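# Bag three balls and leave the white ball in the pan

## Task

Get the orange, blue and green balls completely inside the bag, lying between its two layers; each ball that ends up bagged counts, and all three is the complete job. It fails outright if any corner of the bag's opening droops well past the table edge. No ball counts at all unless, at the end, the white ball sits inside the pan, the pan stands upright on open table, and the whole bag lies on the table, with no part over the edge or inside the pan. A ball that a gripper still holds, or that is touching closed jaws hugging it, does not count. A ball also fails if it drops more than about a fingernail's width when a lifted edge of the bag is lowered. Anything that stays in place only because the robot is holding it at the end does not count. Nothing may be put or knocked off the table.

## Robot and tools

ROBOT. Two arms, left_arm and right_arm, each with six joints and a two-finger gripper. The names are labels, not image sides. Brief outside tugs on held parts or pushes on loose objects can happen.

FRAME. Every pose in results uses one scene frame: origin on the tabletop midway between the arms, +x out over the table, +z up, left_arm on the +y side. end_effector_position is in metres and sits between the finger pads, about 1 cm behind the tips; end_effector_quat_wxyz gives orientation. Fingers point along the gripper's +z and close along its y. Printed hand positions can be off, more so at long reach.

THE ROW. Every command uses a row of 14 numbers covering both arms even if one stays still: left_arm's six joint targets plus its opening, then the same seven for right_arm. Joint order within an arm is fixed and unusual: wrist pitch, shoulder, waist, wrist roll, wrist yaw, elbow. Joint values are absolute target angles in radians, the same kind Joint positions prints, not offsets. Stated ranges: waist -2.618 to 3.054, shoulder 0.000 to 3.142, elbow 0.000 to 3.142, wrist pitch -1.571 to 1.571, wrist yaw -1.571 to 1.571, wrist roll -2.094 to 2.094; true ends may differ by up to 0.036. A target more than 0.036 past a stated end, and beyond the joint's current angle, gets the call refused; targets past a real end are clipped and may report "joint sent to its limit". Opening is an absolute value from -1 (closed) to +1 (fully open, 0.094 m pad gap). Optionally append 12 stiffness scales (0 to 1): left_arm's six then right_arm's six, in the same joint order; they persist until changed.

TOOLS.
execute_actions(actions): a list of actions; each action is a table of up to 15 rows, one row per 1/30 s control step; a short table repeats its last row to fill 15 steps. An empty list just reports state and images.
move(target, speed, blocking): target is one row as above. All joints travel toward it together, finishing at the same moment, so hands trace curves. Path length is clamped between 0.5 and 10 s (cut short after 10 s). speed is in rad/s for the joint with farthest to go, 0.01 to 2, default 0.5. Nothing slows for obstacles or the other arm; faster moves and targets set deeper past a contact push harder. With blocking=false the result comes after 0.5 s while motion continues; then use wait(0) or stop before sending rows or moves again.
wait(seconds): 0 to 10; arms keep their last command, returning early if a running move ends.
stop: brakes a running move; needs stopping room, fingers keep moving.
zoom_image(camera, region): region [x0, y0, x1, y1] in pixels of one camera's last image, at most 504 by 504. Cameras: cam_head_left, cam_head_right, cam_high, cam_left_wrist, cam_right_wrist, all 504x504.
finished_scene(scene): ends the scene permanently; scene is 1 or omitted. A reply with no tool call also ends it.

MOTION LIMITS. Each step a joint's target may lead its measured angle by at most 0.202 (waist), 0.258 (shoulder), 0.238 (elbow), 0.573 (wrist pitch), 0.522 (wrist yaw, wrist roll) rad, and targets are pulled back if they would put the hand over 70 mm from where it is. Big changes therefore span several actions; an unfinished motion should be resent. To keep a joint still, resend its "Joint targets" value.

READING RESULTS. Each result gives both grippers' poses, Joint positions and Joint velocities per arm (joints in the order above, then pad gap in m), Joint targets (what is being driven now), grip_measured on the command scale, torques, camera images, and for action calls step readings with HELD marking held-back steps. "joint command not followed" means a clearance check altered targets. A move adds a "move:" line: ending (done, off_target, moving, held, fault), limits=held or limits=none, and each arm's joint farthest from target. FAULT or OVER-TEMPERATURE FAULT lines mean an arm stopped.

GRIPPING. To hold something, command an opening about 0.03 below grip_measured; smaller gaps grip more lightly. Readings may be off by about 1 mm. Pads can spike hard on first contact; very thin parts get less force.

AVOID. Letting arms collide or press each other; dropping, slamming or shoving objects; anything leaving the table; the bag mouth hanging over the edge. Sustained loads heat motors: a MOTOR HOT line appears at 75 °C, 90 °C halts that arm for 10 s, 100 °C makes it go limp and fall. While you compose a reply the robot keeps its last command, so leave it in a safe state. Before finishing, release the balls and bag so everything rests without the robot.

Each tool is called after "Request:" by a JSON object that holds its "fn" and its "kwargs".

## Session

Request:
{"fn": "execute_actions", "kwargs": {"actions": []}}

Scene clock: 0.00 s.
left_arm: end_effector_position=(+0.3974, +0.3532, +0.3980) grip_measured=+1.000 end_effector_quat_wxyz=(+0.699, -0.035, +0.714, +0.032) | right_arm: end_effector_position=(+0.3423, -0.3094, +0.3997) grip_measured=+1.000 end_effector_quat_wxyz=(+0.700, +0.020, +0.714, -0.018)
Joint names: [wrist pitch, shoulder, waist, wrist roll, wrist yaw, elbow]
Joint positions: left_arm=[-0.005  1.047  0.016 -0.003  0.014  1.031  0.094] | right_arm=[-0.005  1.054 -0.007  0.002  0.006  1.04   0.094]
Joint velocities: left_arm=[-0.007  0.007 -0.002  0.007  0.037 -0.002  0.   ] | right_arm=[-0.037 -0.002 -0.007 -0.022  0.066  0.002  0.   ]
Joint torques (N m, as the arm reports them, + toward a larger angle): no reading
Motor temperatures (°C, as the motors report them): left_arm=[25 25 28 28 27 24] | right_arm=[24 25 26 26 26 28]
Joint targets: left_arm=[-0.007 1.041 0.016 -0.004 0.014 1.039] | right_arm=[0.002 1.047 -0.007 0.001 0.006 1.053]
Joint stiffness scale: left_arm=[1. 1. 1. 1. 1. 1.] | right_arm=[1. 1. 1. 1. 1. 1.]

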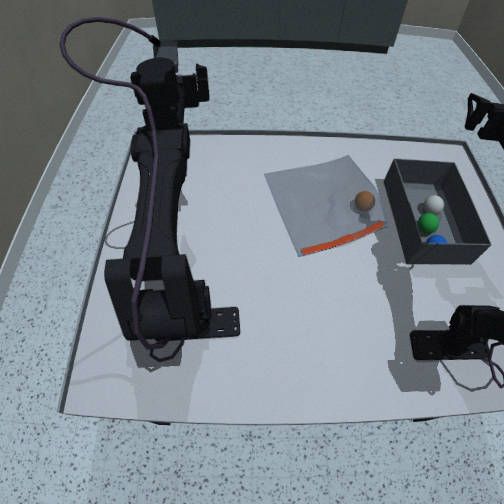

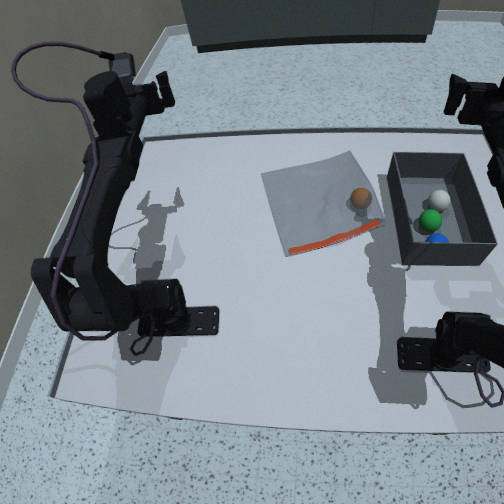

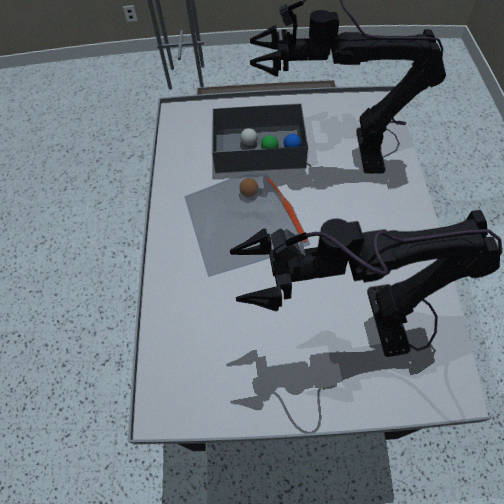

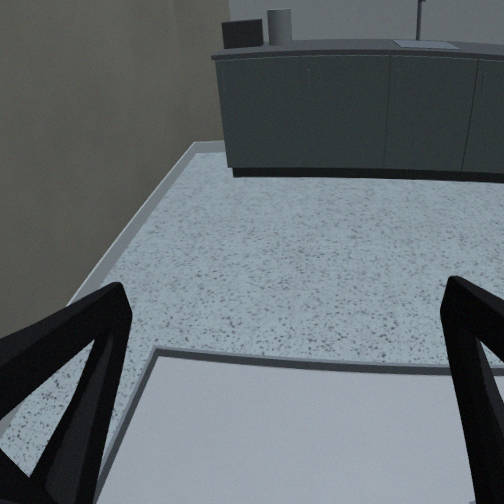

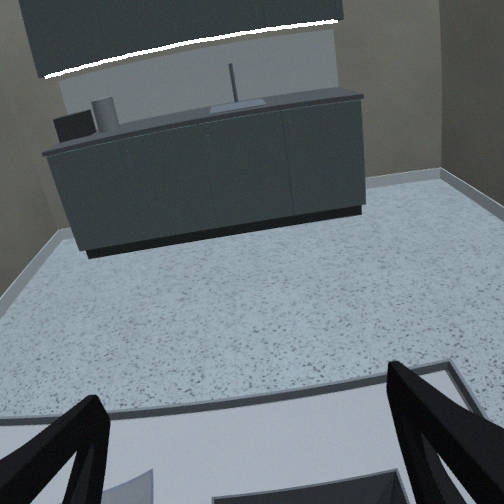

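Request:
{"fn": "zoom_image", "kwargs": {"camera": "cam_head_left", "region": [250, 130, 504, 290]}}

Request:
{"fn": "zoom_image", "kwargs": {"camera": "cam_high", "region": [170, 90, 350, 290]}}

Region (250, 130, 504, 290) of cam_head_left's 504x504 image, scaled by 1.984, with more detail than that image has; it fills the top 317 rows of this view, and the rest is white.

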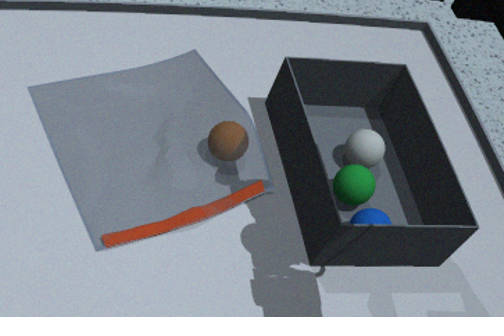

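Region (170, 90, 350, 290) of cam_high's 504x504 image, scaled by 2.520, with more detail than that image has; it fills the left 454 columns of this view, and the rest is white.

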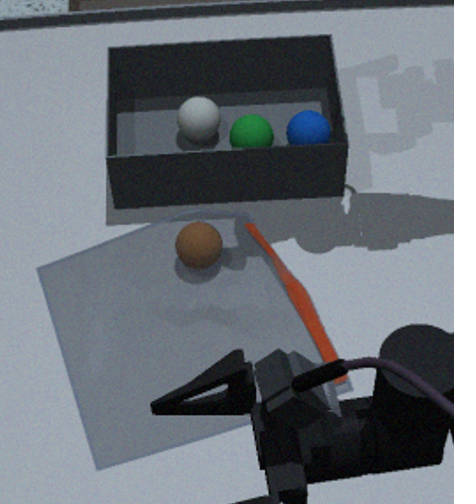

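Request:
{"fn": "move", "kwargs": {"target": [-0.6,1.047,-0.5,0,0,1.047,1,-0.6,1.047,0.5,0,0,1.047,1], "speed": 0.8}}

Scene clock: 20.63 s.
left_arm: end_effector_position=(+0.3299, +0.1819, +0.2633) grip_measured=+1.000 end_effector_quat_wxyz=(+0.458, +0.174, +0.867, -0.095) | right_arm: end_effector_position=(+0.2637, -0.1429, +0.2620) grip_measured=+1.000 end_effector_quat_wxyz=(+0.450, -0.196, +0.865, +0.103)
Joint names: [wrist pitch, shoulder, waist, wrist roll, wrist yaw, elbow]
Joint positions: left_arm=[-0.582  1.047 -0.49  -0.003  0.005  1.031  0.094] | right_arm=[-0.596  1.054  0.49   0.002  0.001  1.04   0.094]
Joint velocities: left_arm=[ 0.007  0.007  0.002  0.037 -0.066  0.007  0.   ] | right_arm=[ 0.007 -0.002 -0.007 -0.007  0.051 -0.002  0.   ]
Joint torques (N m, as the arm reports them, + toward a larger angle): left_arm=[ 1.43 -3.31 -0.68  0.02 -0.03  7.65] | right_arm=[ 2.26 -2.54  0.72 -0.05 -0.03  6.36]
Motor temperatures (°C, as the motors report them): left_arm=[28 26 28 28 27 26] | right_arm=[28 25 26 26 26 29]
Joint targets: left_arm=[-0.600 1.047 -0.500 0.000 -0.000 1.047] | right_arm=[-0.600 1.047 0.500 -0.000 -0.000 1.047]
Joint stiffness scale: left_arm=[1. 1. 1. 1. 1. 1.] | right_arm=[1. 1. 1. 1. 1. 1.]
move: done; limits=none; left_arm: farthest joint: the wrist pitch, 0.018 radians from its target (0.595 radians at the start); right_arm: farthest joint: the waist, 0.010 radians from its target (0.507 radians at the start)
camera_calibration (this result's frames):
cam_left_wrist: T_world_to_cam=[[-0.361389, -0.927214, -0.0983481, 0.317233], [-0.862249, 0.372472, -0.343207, 0.323701], [0.354858, -0.0392305, -0.934097, 0.242482], [0, 0, 0, 1]] pos_world=[0.307708, 0.183086, 0.368798]
cam_right_wrist: T_world_to_cam=[[0.33491, -0.935868, -0.10948, -0.195452], [-0.846499, -0.247806, -0.471202, 0.366577], [0.413853, 0.250485, -0.875204, 0.271537], [0, 0, 0, 1]] pos_world=[0.263389, -0.160093, 0.388985]

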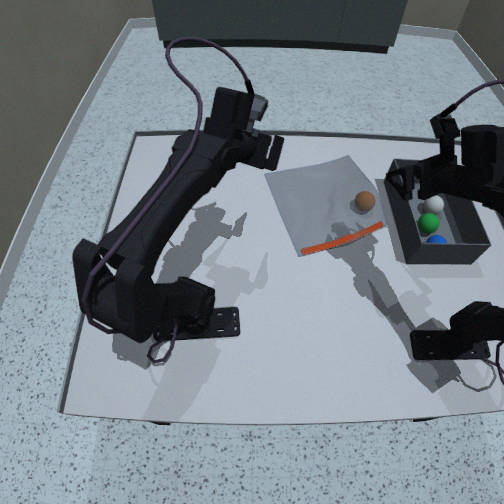

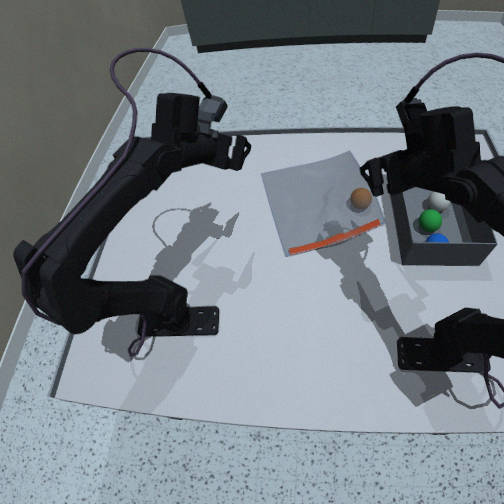

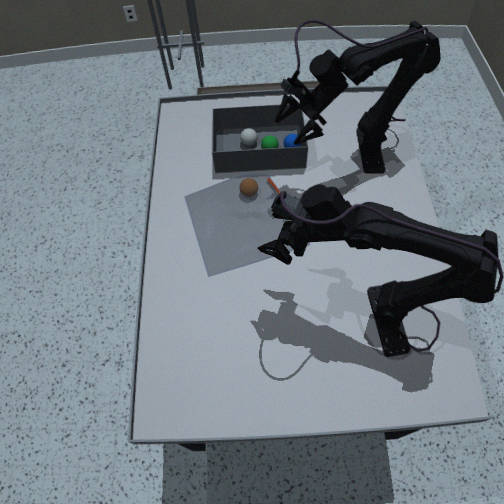

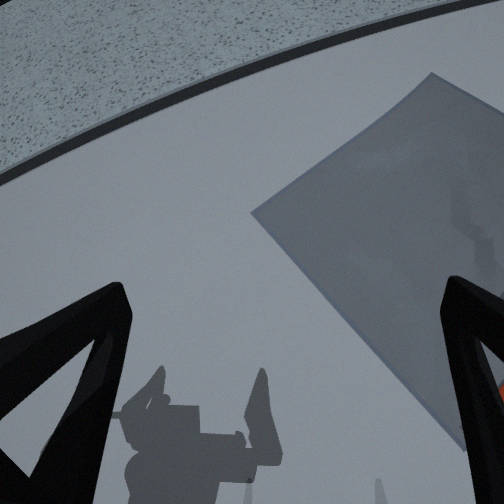

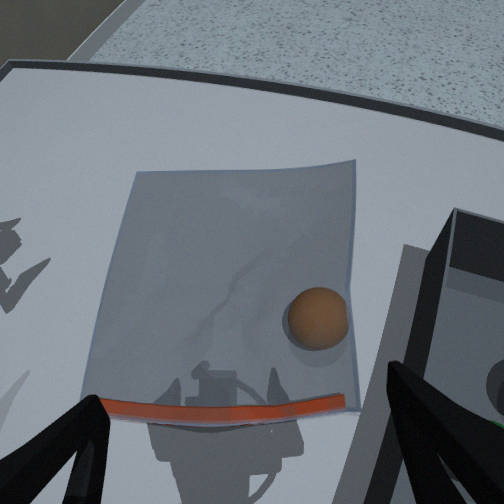

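Request:
{"fn": "zoom_image", "kwargs": {"camera": "cam_right_wrist", "region": [200, 260, 400, 440]}}

Request:
{"fn": "zoom_image", "kwargs": {"camera": "cam_head_right", "region": [270, 170, 400, 270]}}

Region (200, 260, 400, 440) of cam_right_wrist's 504x504 image, scaled by 2.520, with more detail than that image has; it fills the top 454 rows of this view, and the rest is white.

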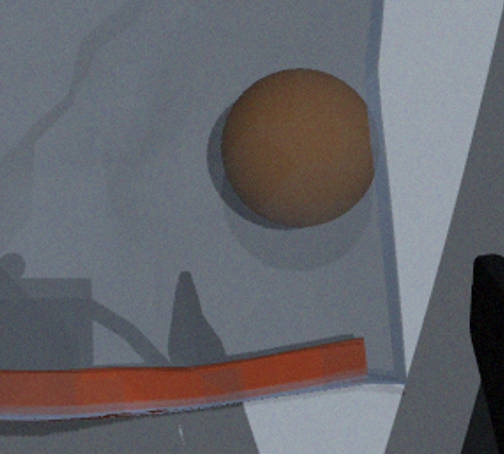

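Region (270, 170, 400, 270) of cam_head_right's 504x504 image, scaled by 3.877, with more detail than that image has; it fills the top 388 rows of this view, and the rest is white.

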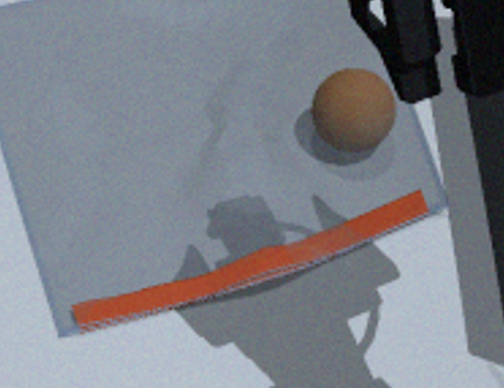

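Request:
{"fn": "move", "kwargs": {"target": [-0.6,1.047,-0.2,0,0,1.047,1,1.26,1.6,0.62,1.57,0,0.088,-1], "speed": 1.0}}

Scene clock: 55.03 s.
left_arm: end_effector_position=(+0.3539, +0.2730, +0.2632) grip_measured=+1.000 end_effector_quat_wxyz=(+0.466, +0.052, +0.883, -0.031) | right_arm: end_effector_position=(+0.2605, -0.0965, +0.1205) grip_measured=-0.978 end_effector_quat_wxyz=(+0.338, +0.337, +0.663, +0.576)
Joint names: [wrist pitch, shoulder, waist, wrist roll, wrist yaw, elbow]
Joint positions: left_arm=[-0.582  1.047 -0.212 -0.003  0.005  1.031  0.094] | right_arm=[ 1.337  1.576  0.61   1.511 -0.001  0.132  0.001]
Joint velocities: left_arm=[-0.037  0.007  0.012 -0.022  0.007  0.002  0.   ] | right_arm=[-0.037  0.002 -0.022 -0.037  0.007 -0.012 -0.002]
Joint torques (N m, as the arm reports them, + toward a larger angle): left_arm=[ 1.42 -3.27  0.76  0.03 -0.02  7.63] | right_arm=[ 1.61 -1.64  0.68  0.65  0.    0.65]
Motor temperatures (°C, as the motors report them): left_arm=[29 26 28 28 27 27] | right_arm=[29 25 26 26 26 30]
Joint targets: left_arm=[-0.600 1.047 -0.200 -0.000 -0.000 1.047] | right_arm=[1.260 1.600 0.620 1.570 0.000 0.088]
Joint stiffness scale: left_arm=[1. 1. 1. 1. 1. 1.] | right_arm=[1. 1. 1. 1. 1. 1.]
move: off_target (right_arm); limits=none; left_arm: farthest joint: the wrist pitch, 0.018 radians from its target (0.018 radians at the start); right_arm: farthest joint: the wrist pitch, 0.077 radians from its target (1.856 radians at the start)
camera_calibration (this result's frames):
cam_left_wrist: T_world_to_cam=[[-0.0923685, -0.990813, -0.0987854, 0.332606], [-0.931563, 0.121027, -0.342845, 0.403513], [0.35165, 0.0603568, -0.934184, 0.211441], [0, 0, 0, 1]] pos_world=[0.332267, 0.267953, 0.368724]
cam_right_wrist: T_world_to_cam=[[-0.156033, 0.00528053, -0.987738, 0.158126], [-0.843831, 0.519069, 0.136075, 0.308805], [0.513423, 0.854716, -0.0765361, 0.073611], [0, 0, 0, 1]] pos_world=[0.247459, -0.224043, 0.119801]

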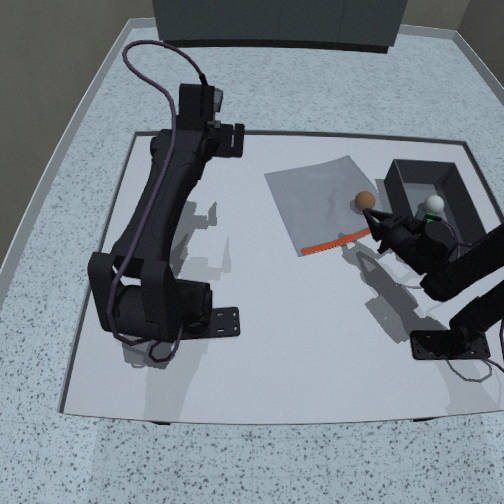

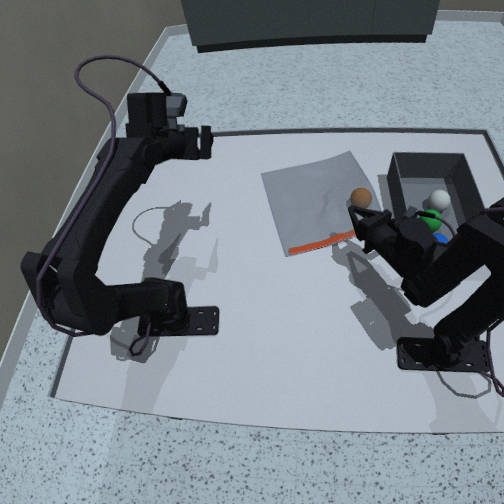

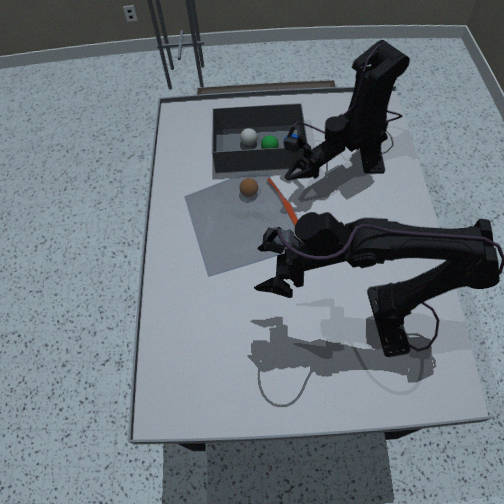

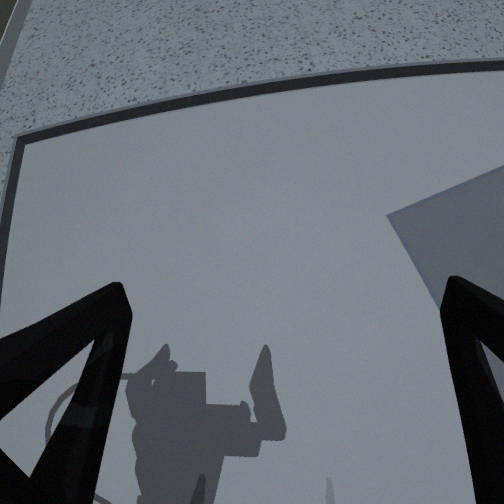

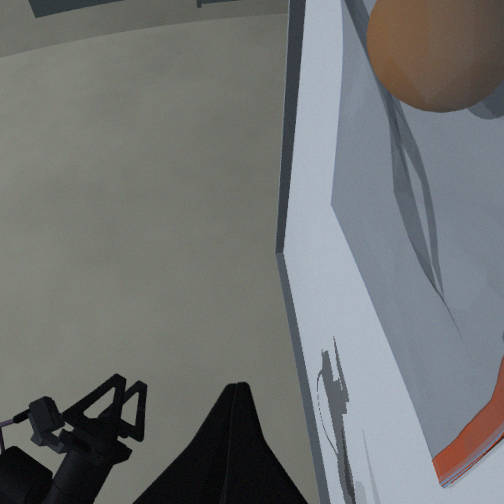

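Request:
{"fn": "move", "kwargs": {"target": [-0.6,1.047,-0.2,0,0,1.047,1,1.2,1.4,0.62,1.5,0,0.3,-1], "speed": 0.5}}

Request:
{"fn": "move", "kwargs": {"target": [-0.6,1.047,-0.2,0,0,1.047,1,1.2,1.4,0.95,-1.57,0,0.3,-1], "speed": 1.5}}

Request:
{"fn": "move", "kwargs": {"target": [-0.6,1.047,-0.2,0,0,1.047,1,1.26,1.6,0.95,-1.57,0,0.088,-1], "speed": 0.4}}

Scene clock: 61.93 s.
left_arm: end_effector_position=(+0.3539, +0.2730, +0.2632) grip_measured=+1.000 end_effector_quat_wxyz=(+0.466, +0.052, +0.883, -0.031) | right_arm: end_effector_position=(+0.2807, -0.0836, +0.1963) grip_measured=-0.978 end_effector_quat_wxyz=(+0.369, +0.310, +0.611, +0.628)
Joint names: [wrist pitch, shoulder, waist, wrist roll, wrist yaw, elbow]
Joint positions: left_arm=[-0.582  1.047 -0.212 -0.003  0.005  1.031  0.094] | right_arm=[ 1.204  1.414  0.61   1.509 -0.001  0.27   0.001]
Joint velocities: left_arm=[-0.022 -0.007 -0.007 -0.007  0.007  0.012  0.   ] | right_arm=[-0.037 -0.007  0.002 -0.022 -0.081 -0.017 -0.001]
Joint torques (N m, as the arm reports them, + toward a larger angle): left_arm=[ 1.41 -3.31  0.79  0.02 -0.01  7.66] | right_arm=[ 2.43 -4.31  0.72 -0.13 -0.01  6.44]
Motor temperatures (°C, as the motors report them): left_arm=[29 26 28 28 27 27] | right_arm=[29 25 26 26 26 29]
Joint targets: left_arm=[-0.600 1.047 -0.200 0.000 0.000 1.047] | right_arm=[1.200 1.400 0.620 1.500 -0.000 0.300]
Joint stiffness scale: left_arm=[1. 1. 1. 1. 1. 1.] | right_arm=[1. 1. 1. 1. 1. 1.]
move: off_target (right_arm); limits=none; left_arm: farthest joint: the wrist pitch, 0.018 radians from its target (0.018 radians at the start); right_arm: farthest joint: the elbow, 0.030 radians from its target (0.168 radians at the start)
camera_calibration (this result's frames):
cam_left_wrist: T_world_to_cam=[[-0.0923685, -0.990813, -0.0987854, 0.332606], [-0.931563, 0.121027, -0.342845, 0.403513], [0.35165, 0.0603568, -0.934184, 0.211441], [0, 0, 0, 1]] pos_world=[0.332267, 0.267953, 0.368724]
cam_right_wrist: T_world_to_cam=[[-0.0141427, 0.0937721, -0.995493, 0.205235], [-0.8579, 0.510271, 0.0602538, 0.32695], [0.513621, 0.854886, 0.0732305, 0.0285022], [0, 0, 0, 1]] pos_world=[0.268753, -0.210444, 0.182523]

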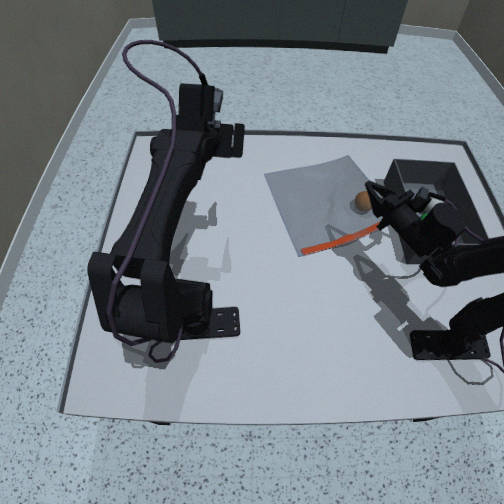

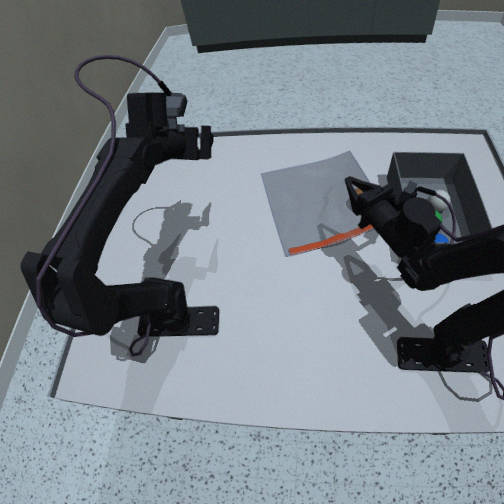

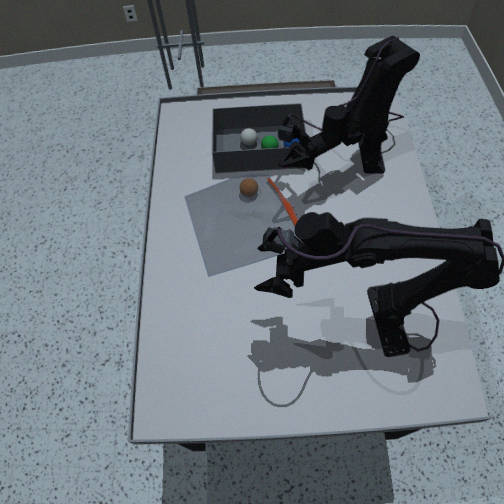

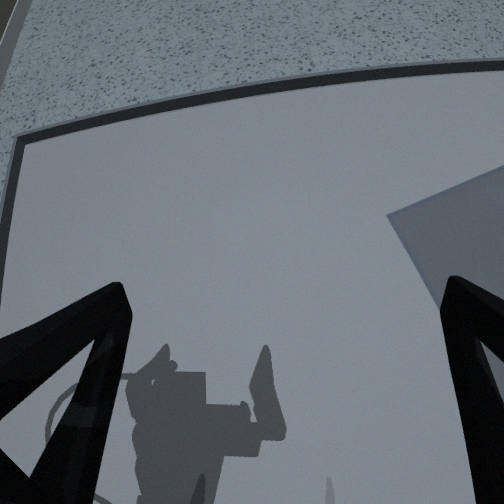

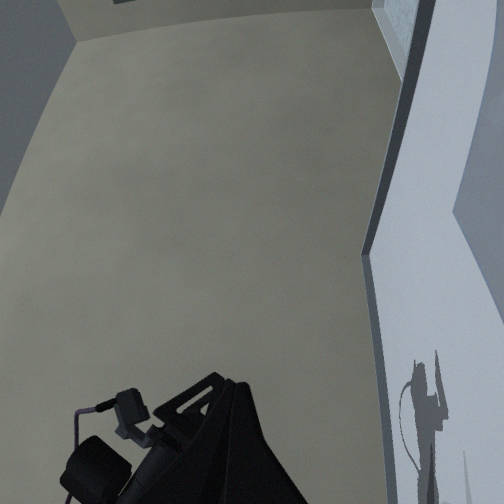

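Scene clock: 65.07 s.
left_arm: end_effector_position=(+0.3538, +0.2730, +0.2631) grip_measured=+1.000 end_effector_quat_wxyz=(+0.466, +0.052, +0.883, -0.031) | right_arm: end_effector_position=(+0.1969, +0.0091, +0.1962) grip_measured=-0.979 end_effector_quat_wxyz=(+0.687, -0.647, +0.226, -0.240)
Joint names: [wrist pitch, shoulder, waist, wrist roll, wrist yaw, elbow]
Joint positions: left_arm=[-0.582  1.047 -0.212 -0.003  0.005  1.031  0.094] | right_arm=[ 1.204  1.414  0.938 -1.571 -0.001  0.27   0.001]
Joint velocities: left_arm=[-0.007  0.007 -0.002 -0.037 -0.007 -0.002  0.   ] | right_arm=[-0.007 -0.007 -0.002 -0.022  0.051 -0.007  0.   ]
Joint torques (N m, as the arm reports them, + toward a larger angle): left_arm=[ 1.42 -3.29  0.81  0.03 -0.02  7.68] | right_arm=[ 2.42 -4.28  0.87 -0.01 -0.01  6.44]
Motor temperatures (°C, as the motors report them): left_arm=[29 26 28 28 27 27] | right_arm=[29 25 26 26 26 29]
Joint targets: left_arm=[-0.600 1.047 -0.200 -0.000 -0.000 1.047] | right_arm=[1.200 1.400 0.950 -1.570 -0.000 0.300]
Joint stiffness scale: left_arm=[1. 1. 1. 1. 1. 1.] | right_arm=[1. 1. 1. 1. 1. 1.]
move: off_target (right_arm); limits=none; left_arm: farthest joint: the wrist pitch, 0.018 radians from its target (0.018 radians at the start); right_arm: farthest joint: the elbow, 0.030 radians from its target (0.030 radians at the start)
camera_calibration (this result's frames):
cam_left_wrist: T_world_to_cam=[[-0.0924059, -0.990808, -0.0987954, 0.332615], [-0.931693, 0.121043, -0.342486, 0.403383], [0.351296, 0.0603993, -0.934314, 0.211534], [0, 0, 0, 1]] pos_world=[0.332254, 0.267954, 0.368653]
cam_right_wrist: T_world_to_cam=[[0.0648185, -0.155596, 0.985692, -0.206729], [0.422033, -0.890809, -0.16837, 0.0133107], [0.904261, 0.426908, 0.00792556, -0.0678175], [0, 0, 0, 1]] pos_world=[0.069107, 0.00864303, 0.20655]

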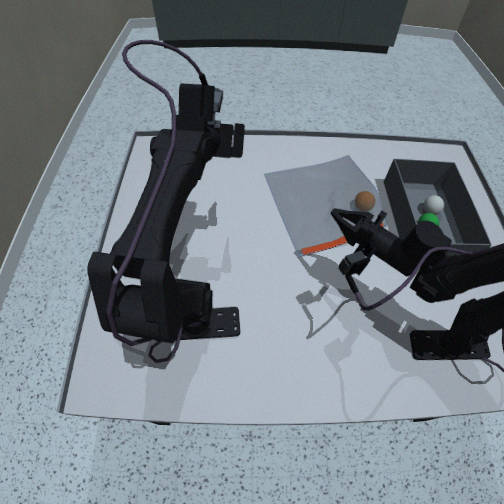

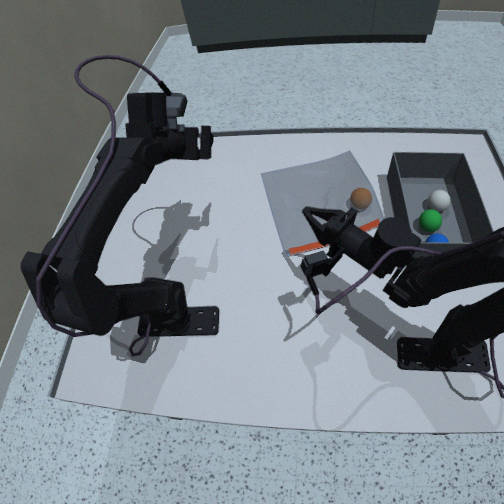

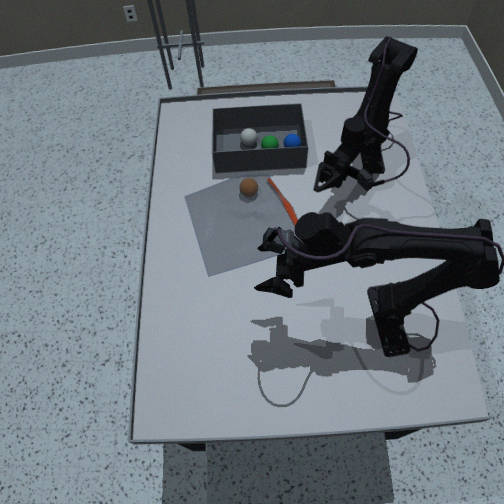

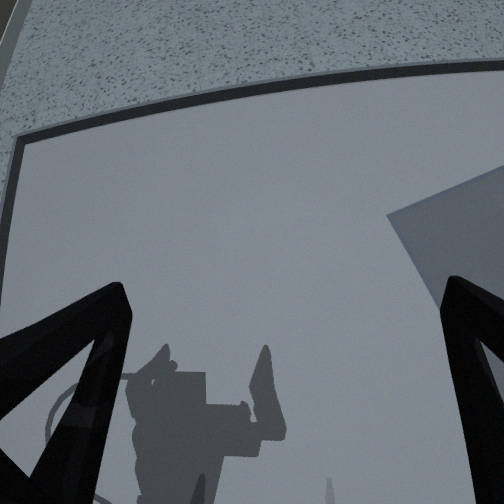

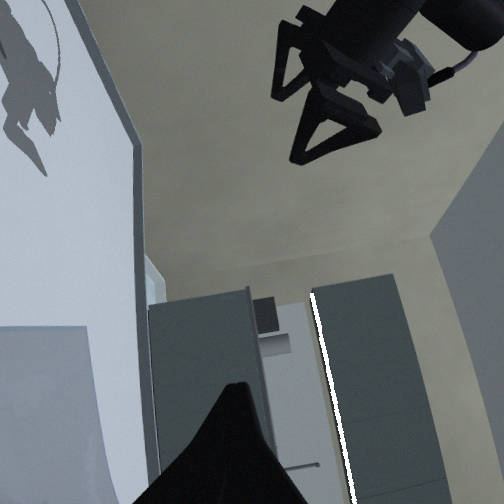

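Scene clock: 66.23 s.
left_arm: end_effector_position=(+0.3538, +0.2730, +0.2631) grip_measured=+1.000 end_effector_quat_wxyz=(+0.466, +0.052, +0.883, -0.031) | right_arm: end_effector_position=(+0.1741, -0.0194, +0.0816) grip_measured=-0.979 end_effector_quat_wxyz=(-0.579, +0.745, -0.260, +0.203)
Joint names: [wrist pitch, shoulder, waist, wrist roll, wrist yaw, elbow]
Joint positions: left_arm=[-0.582  1.047 -0.212 -0.003  0.005  1.031  0.094] | right_arm=[ 1.243  1.597  0.938 -1.572 -0.001  0.104  0.001]
Joint velocities: left_arm=[-0.037 -0.002 -0.002 -0.051 -0.007 -0.012  0.   ] | right_arm=[ 0.037 -0.012  0.012 -0.081 -0.066  0.002 -0.   ]
Joint torques (N m, as the arm reports them, + toward a larger angle): left_arm=[ 1.42 -3.32  0.78  0.02 -0.02  7.61] | right_arm=[ 2.72 -3.08  0.87  0.    0.    2.21]
Motor temperatures (°C, as the motors report them): left_arm=[29 26 28 28 27 27] | right_arm=[29 25 26 26 26 29]
Joint targets: left_arm=[-0.600 1.047 -0.200 -0.000 0.000 1.047] | right_arm=[1.260 1.600 0.950 -1.570 0.000 0.088]
Joint stiffness scale: left_arm=[1. 1. 1. 1. 1. 1.] | right_arm=[1. 1. 1. 1. 1. 1.]
move: done; limits=none; left_arm: farthest joint: the wrist pitch, 0.018 radians from its target (0.018 radians at the start); right_arm: farthest joint: the wrist pitch, 0.017 radians from its target (0.056 radians at the start)
camera_calibration (this result's frames):
cam_left_wrist: T_world_to_cam=[[-0.0924059, -0.990808, -0.0987954, 0.332615], [-0.931693, 0.121043, -0.342486, 0.403383], [0.351296, 0.0603993, -0.934314, 0.211534], [0, 0, 0, 1]] pos_world=[0.332254, 0.267954, 0.368653]
cam_right_wrist: T_world_to_cam=[[0.253692, 0.082614, 0.963751, -0.123255], [0.403135, -0.914721, -0.0277077, -0.0303728], [0.879274, 0.39555, -0.265362, -0.00817454], [0, 0, 0, 1]] pos_world=[0.0507008, -0.0143666, 0.115776]

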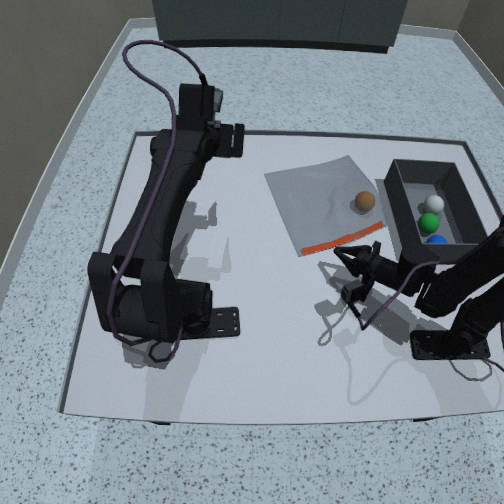

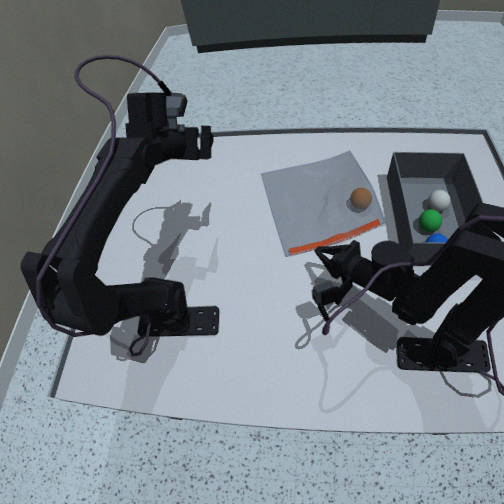

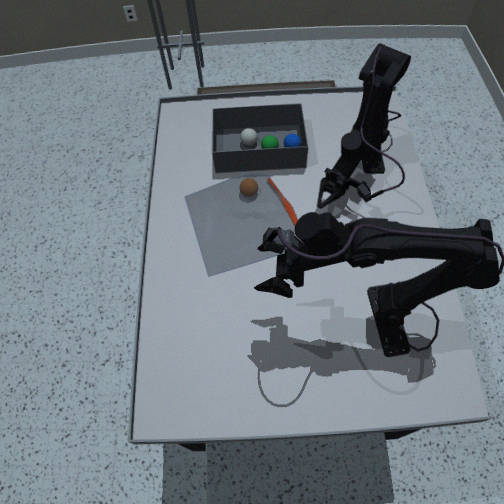

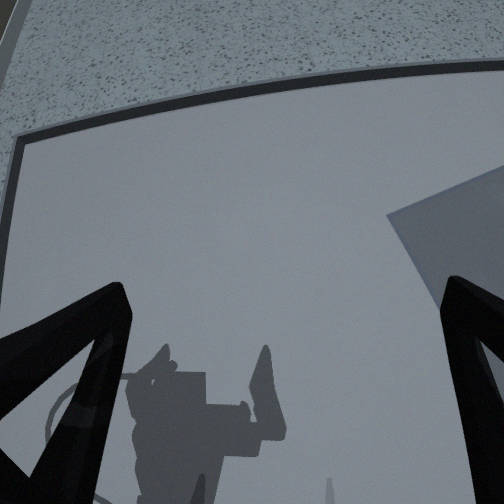

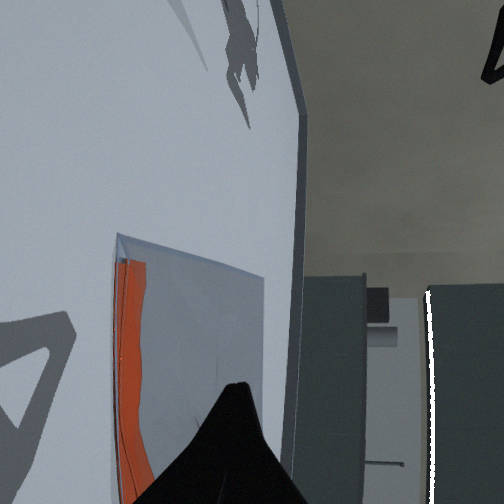

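Request:
{"fn": "move", "kwargs": {"target": [-0.6,1.047,-0.2,0,0,1.047,1,1.26,1.6,1.1,-1.57,0.7,0.088,-1], "speed": 0.6}}

Scene clock: 72.73 s.
left_arm: end_effector_position=(+0.3538, +0.2730, +0.2631) grip_measured=+1.000 end_effector_quat_wxyz=(+0.466, +0.052, +0.883, -0.031) | right_arm: end_effector_position=(+0.2098, -0.0814, +0.0917) grip_measured=-0.979 end_effector_quat_wxyz=(-0.488, +0.664, -0.393, +0.408)
Joint names: [wrist pitch, shoulder, waist, wrist roll, wrist yaw, elbow]
Joint positions: left_arm=[-0.582  1.047 -0.212 -0.003  0.005  1.031  0.094] | right_arm=[ 1.244  1.597  1.087 -1.573  0.69   0.104  0.001]
Joint velocities: left_arm=[ 0.007 -0.007 -0.002 -0.066 -0.037  0.007  0.   ] | right_arm=[-0.007 -0.002 -0.002  0.037  0.007 -0.012 -0.001]
Joint torques (N m, as the arm reports them, + toward a larger angle): left_arm=[ 1.42 -3.31  0.81  0.02 -0.02  7.64] | right_arm=[ 2.53 -2.95  0.91  0.    0.13  2.09]
Motor temperatures (°C, as the motors report them): left_arm=[30 26 28 28 27 27] | right_arm=[30 25 26 26 26 29]
Joint targets: left_arm=[-0.600 1.047 -0.200 0.000 0.000 1.047] | right_arm=[1.260 1.600 1.100 -1.570 0.700 0.088]
Joint stiffness scale: left_arm=[1. 1. 1. 1. 1. 1.] | right_arm=[1. 1. 1. 1. 1. 1.]
move: done; limits=none; left_arm: farthest joint: the wrist pitch, 0.018 radians from its target (0.018 radians at the start); right_arm: farthest joint: the elbow, 0.016 radians from its target (0.016 radians at the start)
camera_calibration (this result's frames):
cam_left_wrist: T_world_to_cam=[[-0.0924059, -0.990808, -0.0987954, 0.332615], [-0.931693, 0.121043, -0.342486, 0.403383], [0.351296, 0.0603993, -0.934314, 0.211534], [0, 0, 0, 1]] pos_world=[0.332254, 0.267954, 0.368653]
cam_right_wrist: T_world_to_cam=[[0.154067, 0.0694932, 0.985613, -0.119126], [-0.109308, -0.990202, 0.0869033, -0.0103365], [0.981995, -0.121124, -0.144962, -0.0869968], [0, 0, 0, 1]] pos_world=[0.102654, -0.0124942, 0.105699]

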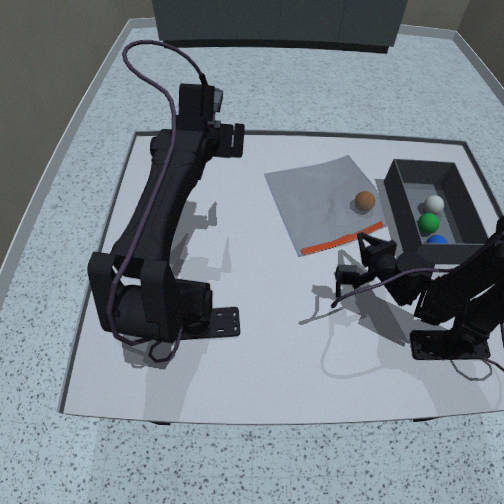

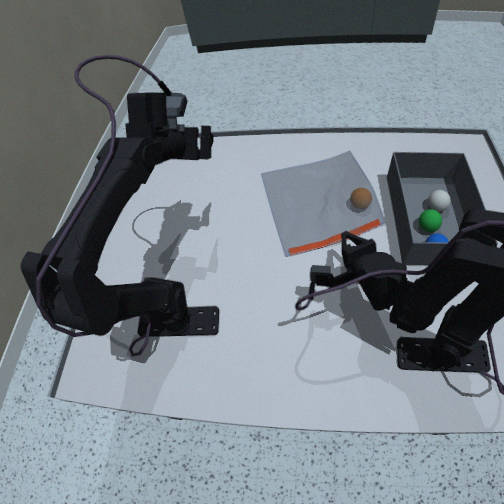

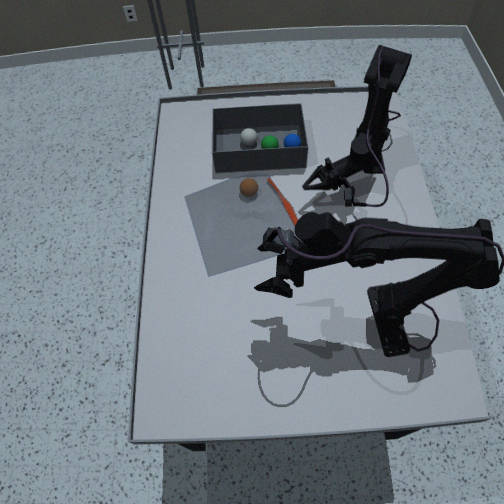

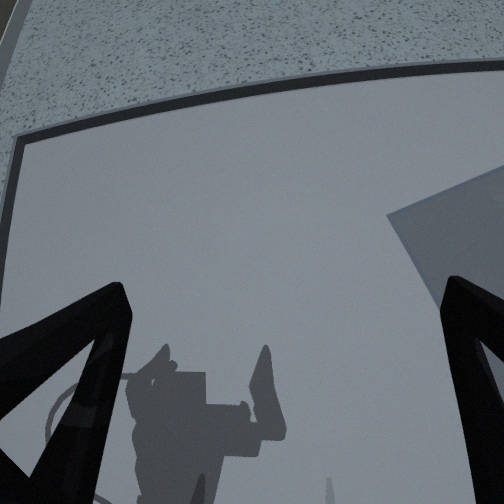

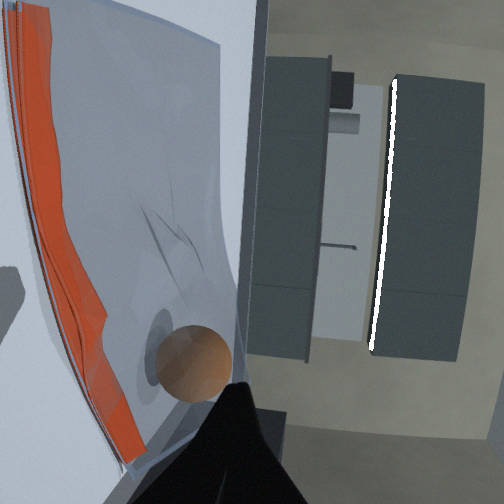

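Request:
{"fn": "zoom_image", "kwargs": {"camera": "cam_right_wrist", "region": [0, 230, 260, 490]}}

Region (0, 230, 260, 490) of cam_right_wrist's 504x504 image, scaled by 1.938, with more detail than that image has.

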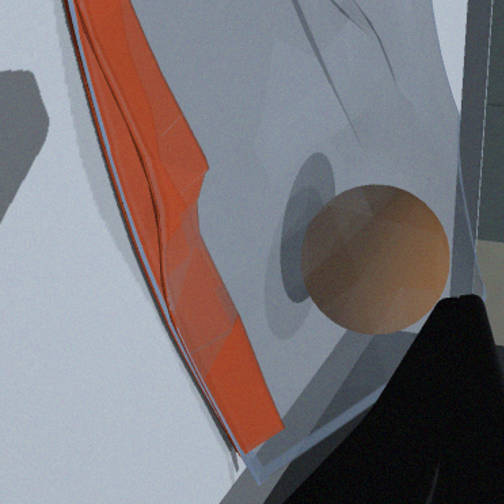

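Request:
{"fn": "move", "kwargs": {"target": [-0.6,1.047,-0.2,0,0,1.047,1,0.6,1.3,0.9,-0.8,0.3,1.0,-1], "speed": 1.0}}

Request:
{"fn": "move", "kwargs": {"target": [-1.0,1.6,-1.3,0,-1.1,1.3,-0.6,-1.434,1.583,-0.015,0,0,1.47,1], "speed": 1.2}}

Scene clock: 103.67 s.
left_arm: end_effector_position=(+0.3538, +0.2730, +0.2631) grip_measured=+1.000 end_effector_quat_wxyz=(+0.466, +0.052, +0.883, -0.031) | right_arm: end_effector_position=(+0.2785, +0.0061, +0.4151) grip_measured=-0.979 end_effector_quat_wxyz=(+0.790, -0.363, +0.490, -0.069)
Joint names: [wrist pitch, shoulder, waist, wrist roll, wrist yaw, elbow]
Joint positions: left_arm=[-0.582  1.047 -0.212 -0.003  0.005  1.031  0.094] | right_arm=[ 0.604  1.305  0.911 -0.809  0.309  0.974  0.001]
Joint velocities: left_arm=[-0.022 -0.007  0.007  0.022 -0.051 -0.007  0.   ] | right_arm=[-0.037 -0.002 -0.002  0.066  0.081 -0.002 -0.   ]
Joint torques (N m, as the arm reports them, + toward a larger angle): left_arm=[ 1.42 -3.25  0.81  0.03 -0.02  7.66] | right_arm=[ 2.23 -4.34 -0.75  0.07 -0.12  7.73]
Motor temperatures (°C, as the motors report them): left_arm=[30 26 28 28 27 27] | right_arm=[32 25 26 26 26 29]
Joint targets: left_arm=[-0.600 1.047 -0.200 0.000 -0.000 1.047] | right_arm=[0.600 1.300 0.900 -0.800 0.300 1.000]
Joint stiffness scale: left_arm=[1. 1. 1. 1. 1. 1.] | right_arm=[1. 1. 1. 1. 1. 1.]
move: off_target (right_arm); limits=none; left_arm: farthest joint: the wrist pitch, 0.018 radians from its target (0.018 radians at the start); right_arm: farthest joint: the elbow, 0.026 radians from its target (0.896 radians at the start)
camera_calibration (this result's frames):
cam_left_wrist: T_world_to_cam=[[-0.0924059, -0.990808, -0.0987954, 0.332615], [-0.931693, 0.121043, -0.342486, 0.403383], [0.351296, 0.0603993, -0.934314, 0.211534], [0, 0, 0, 1]] pos_world=[0.332254, 0.267954, 0.368653]
cam_right_wrist: T_world_to_cam=[[0.301436, -0.798655, 0.520852, -0.297333], [0.0526386, -0.531489, -0.845428, 0.39481], [0.952032, 0.282259, -0.11817, -0.102221], [0, 0, 0, 1]] pos_world=[0.166162, 0.00122349, 0.476571]

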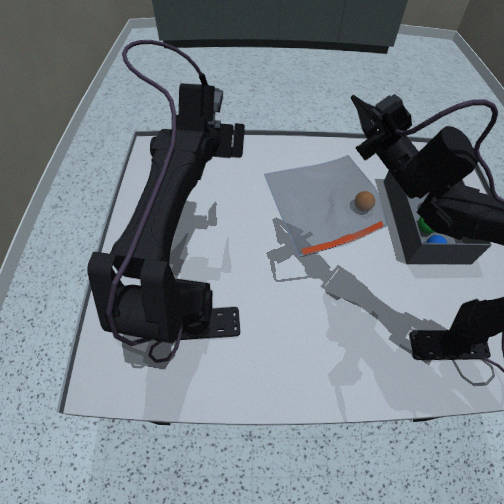

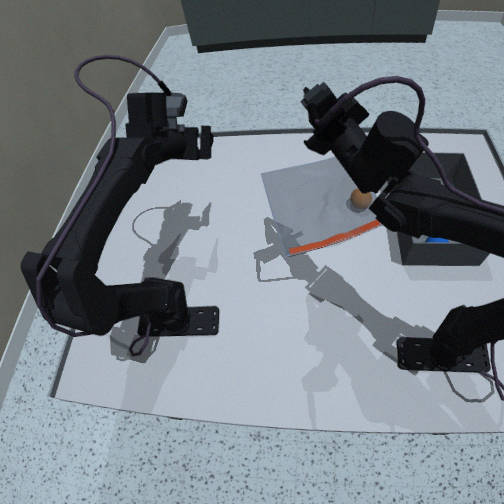

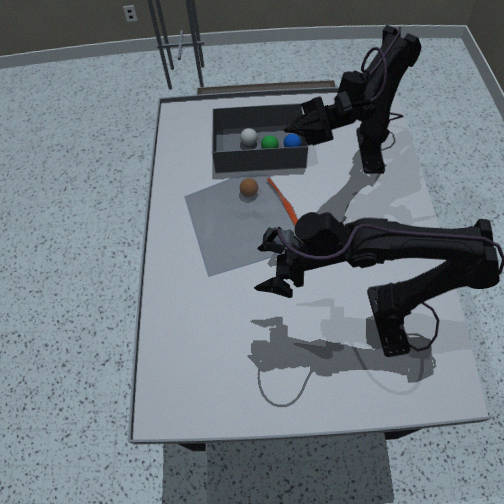

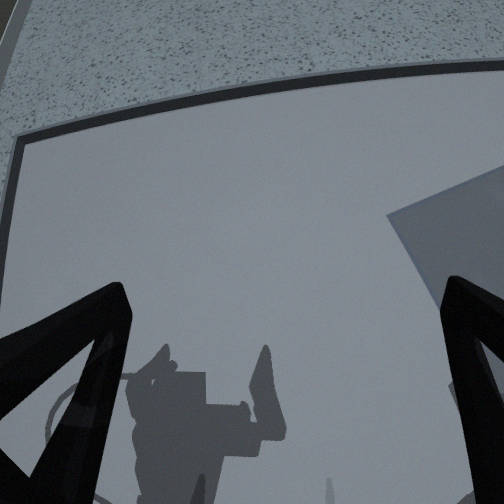

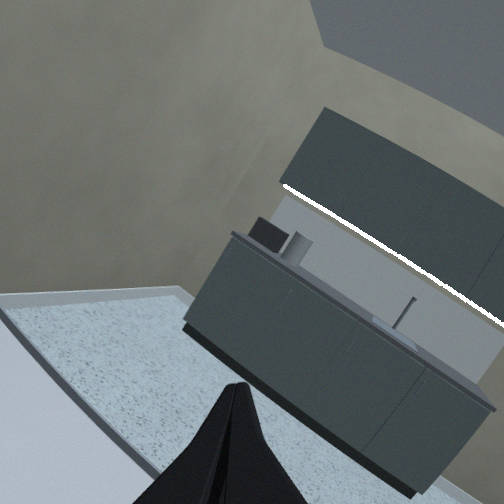

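Scene clock: 106.30 s.
left_arm: end_effector_position=(+0.2797, +0.0732, +0.2123) grip_measured=-0.597 end_effector_quat_wxyz=(+0.382, +0.423, +0.741, +0.356) | right_arm: end_effector_position=(+0.2303, -0.3042, +0.1565) grip_measured=+1.000 end_effector_quat_wxyz=(-0.003, +0.021, +1.000, -0.004)
Joint names: [wrist pitch, shoulder, waist, wrist roll, wrist yaw, elbow]
Joint positions: left_arm=[-0.982  1.598 -1.294 -0.003 -1.079  1.274  0.019] | right_arm=[-1.426  1.58  -0.007 -0.006  0.007  1.429  0.094]
Joint velocities: left_arm=[-0.022 -0.007 -0.012  0.022 -0.066 -0.017  0.   ] | right_arm=[-0.037  0.002 -0.007 -0.022 -0.022 -0.022  0.   ]
Joint torques (N m, as the arm reports them, + toward a larger angle): left_arm=[ 0.41 -7.66 -0.42  0.03 -0.57  7.73] | right_arm=[ 0.67 -4.77 -0.54  0.04 -0.07  7.56]
Motor temperatures (°C, as the motors report them): left_arm=[30 26 28 28 27 27] | right_arm=[31 25 26 26 26 29]
Joint targets: left_arm=[-1.000 1.600 -1.300 0.000 -1.100 1.300] | right_arm=[-1.434 1.583 -0.015 0.000 0.000 1.470]
Joint stiffness scale: left_arm=[1. 1. 1. 1. 1. 1.] | right_arm=[1. 1. 1. 1. 1. 1.]
move: off_target (left_arm, right_arm); limits=none; left_arm: farthest joint: the elbow, 0.026 radians from its target (0.269 radians at the start); right_arm: farthest joint: the elbow, 0.041 radians from its target (0.496 radians at the start)
camera_calibration (this result's frames):
cam_left_wrist: T_world_to_cam=[[-0.307267, -0.306228, -0.901006, 0.303033], [-0.786462, 0.61479, 0.0592534, 0.179049], [0.535784, 0.726813, -0.429741, -0.00542922], [0, 0, 0, 1]] pos_world=[0.236836, -0.0133342, 0.260092]
cam_right_wrist: T_world_to_cam=[[-0.189177, -0.981487, 0.0299319, -0.261711], [-0.8756, 0.182408, 0.447271, 0.242391], [-0.444451, 0.0584049, -0.893897, 0.375657], [0, 0, 0, 1]] pos_world=[0.329689, -0.32302, 0.235218]

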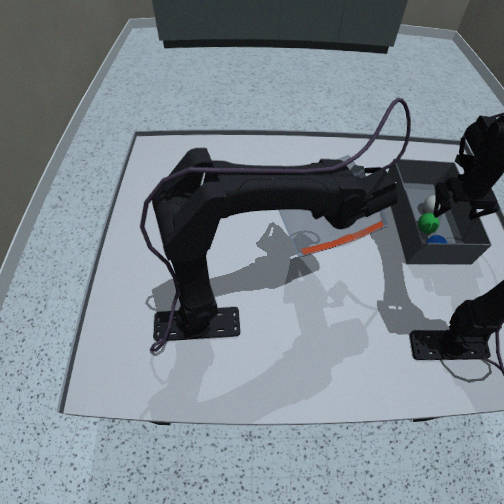

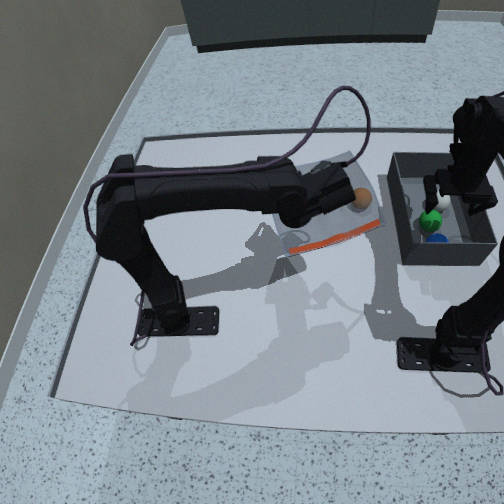

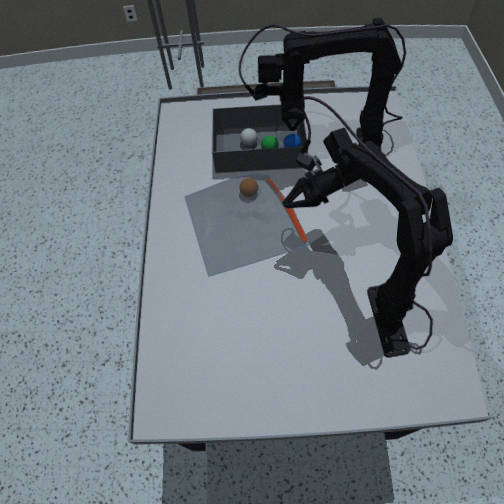

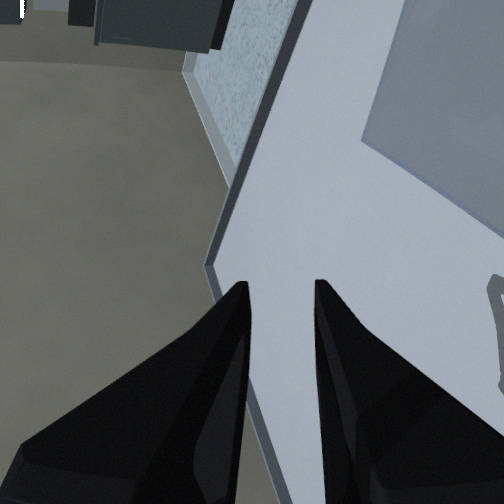

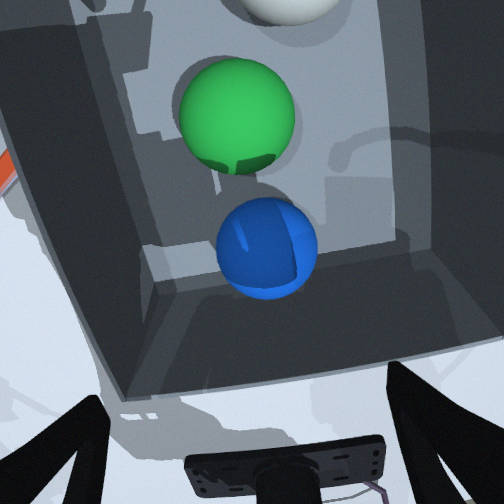

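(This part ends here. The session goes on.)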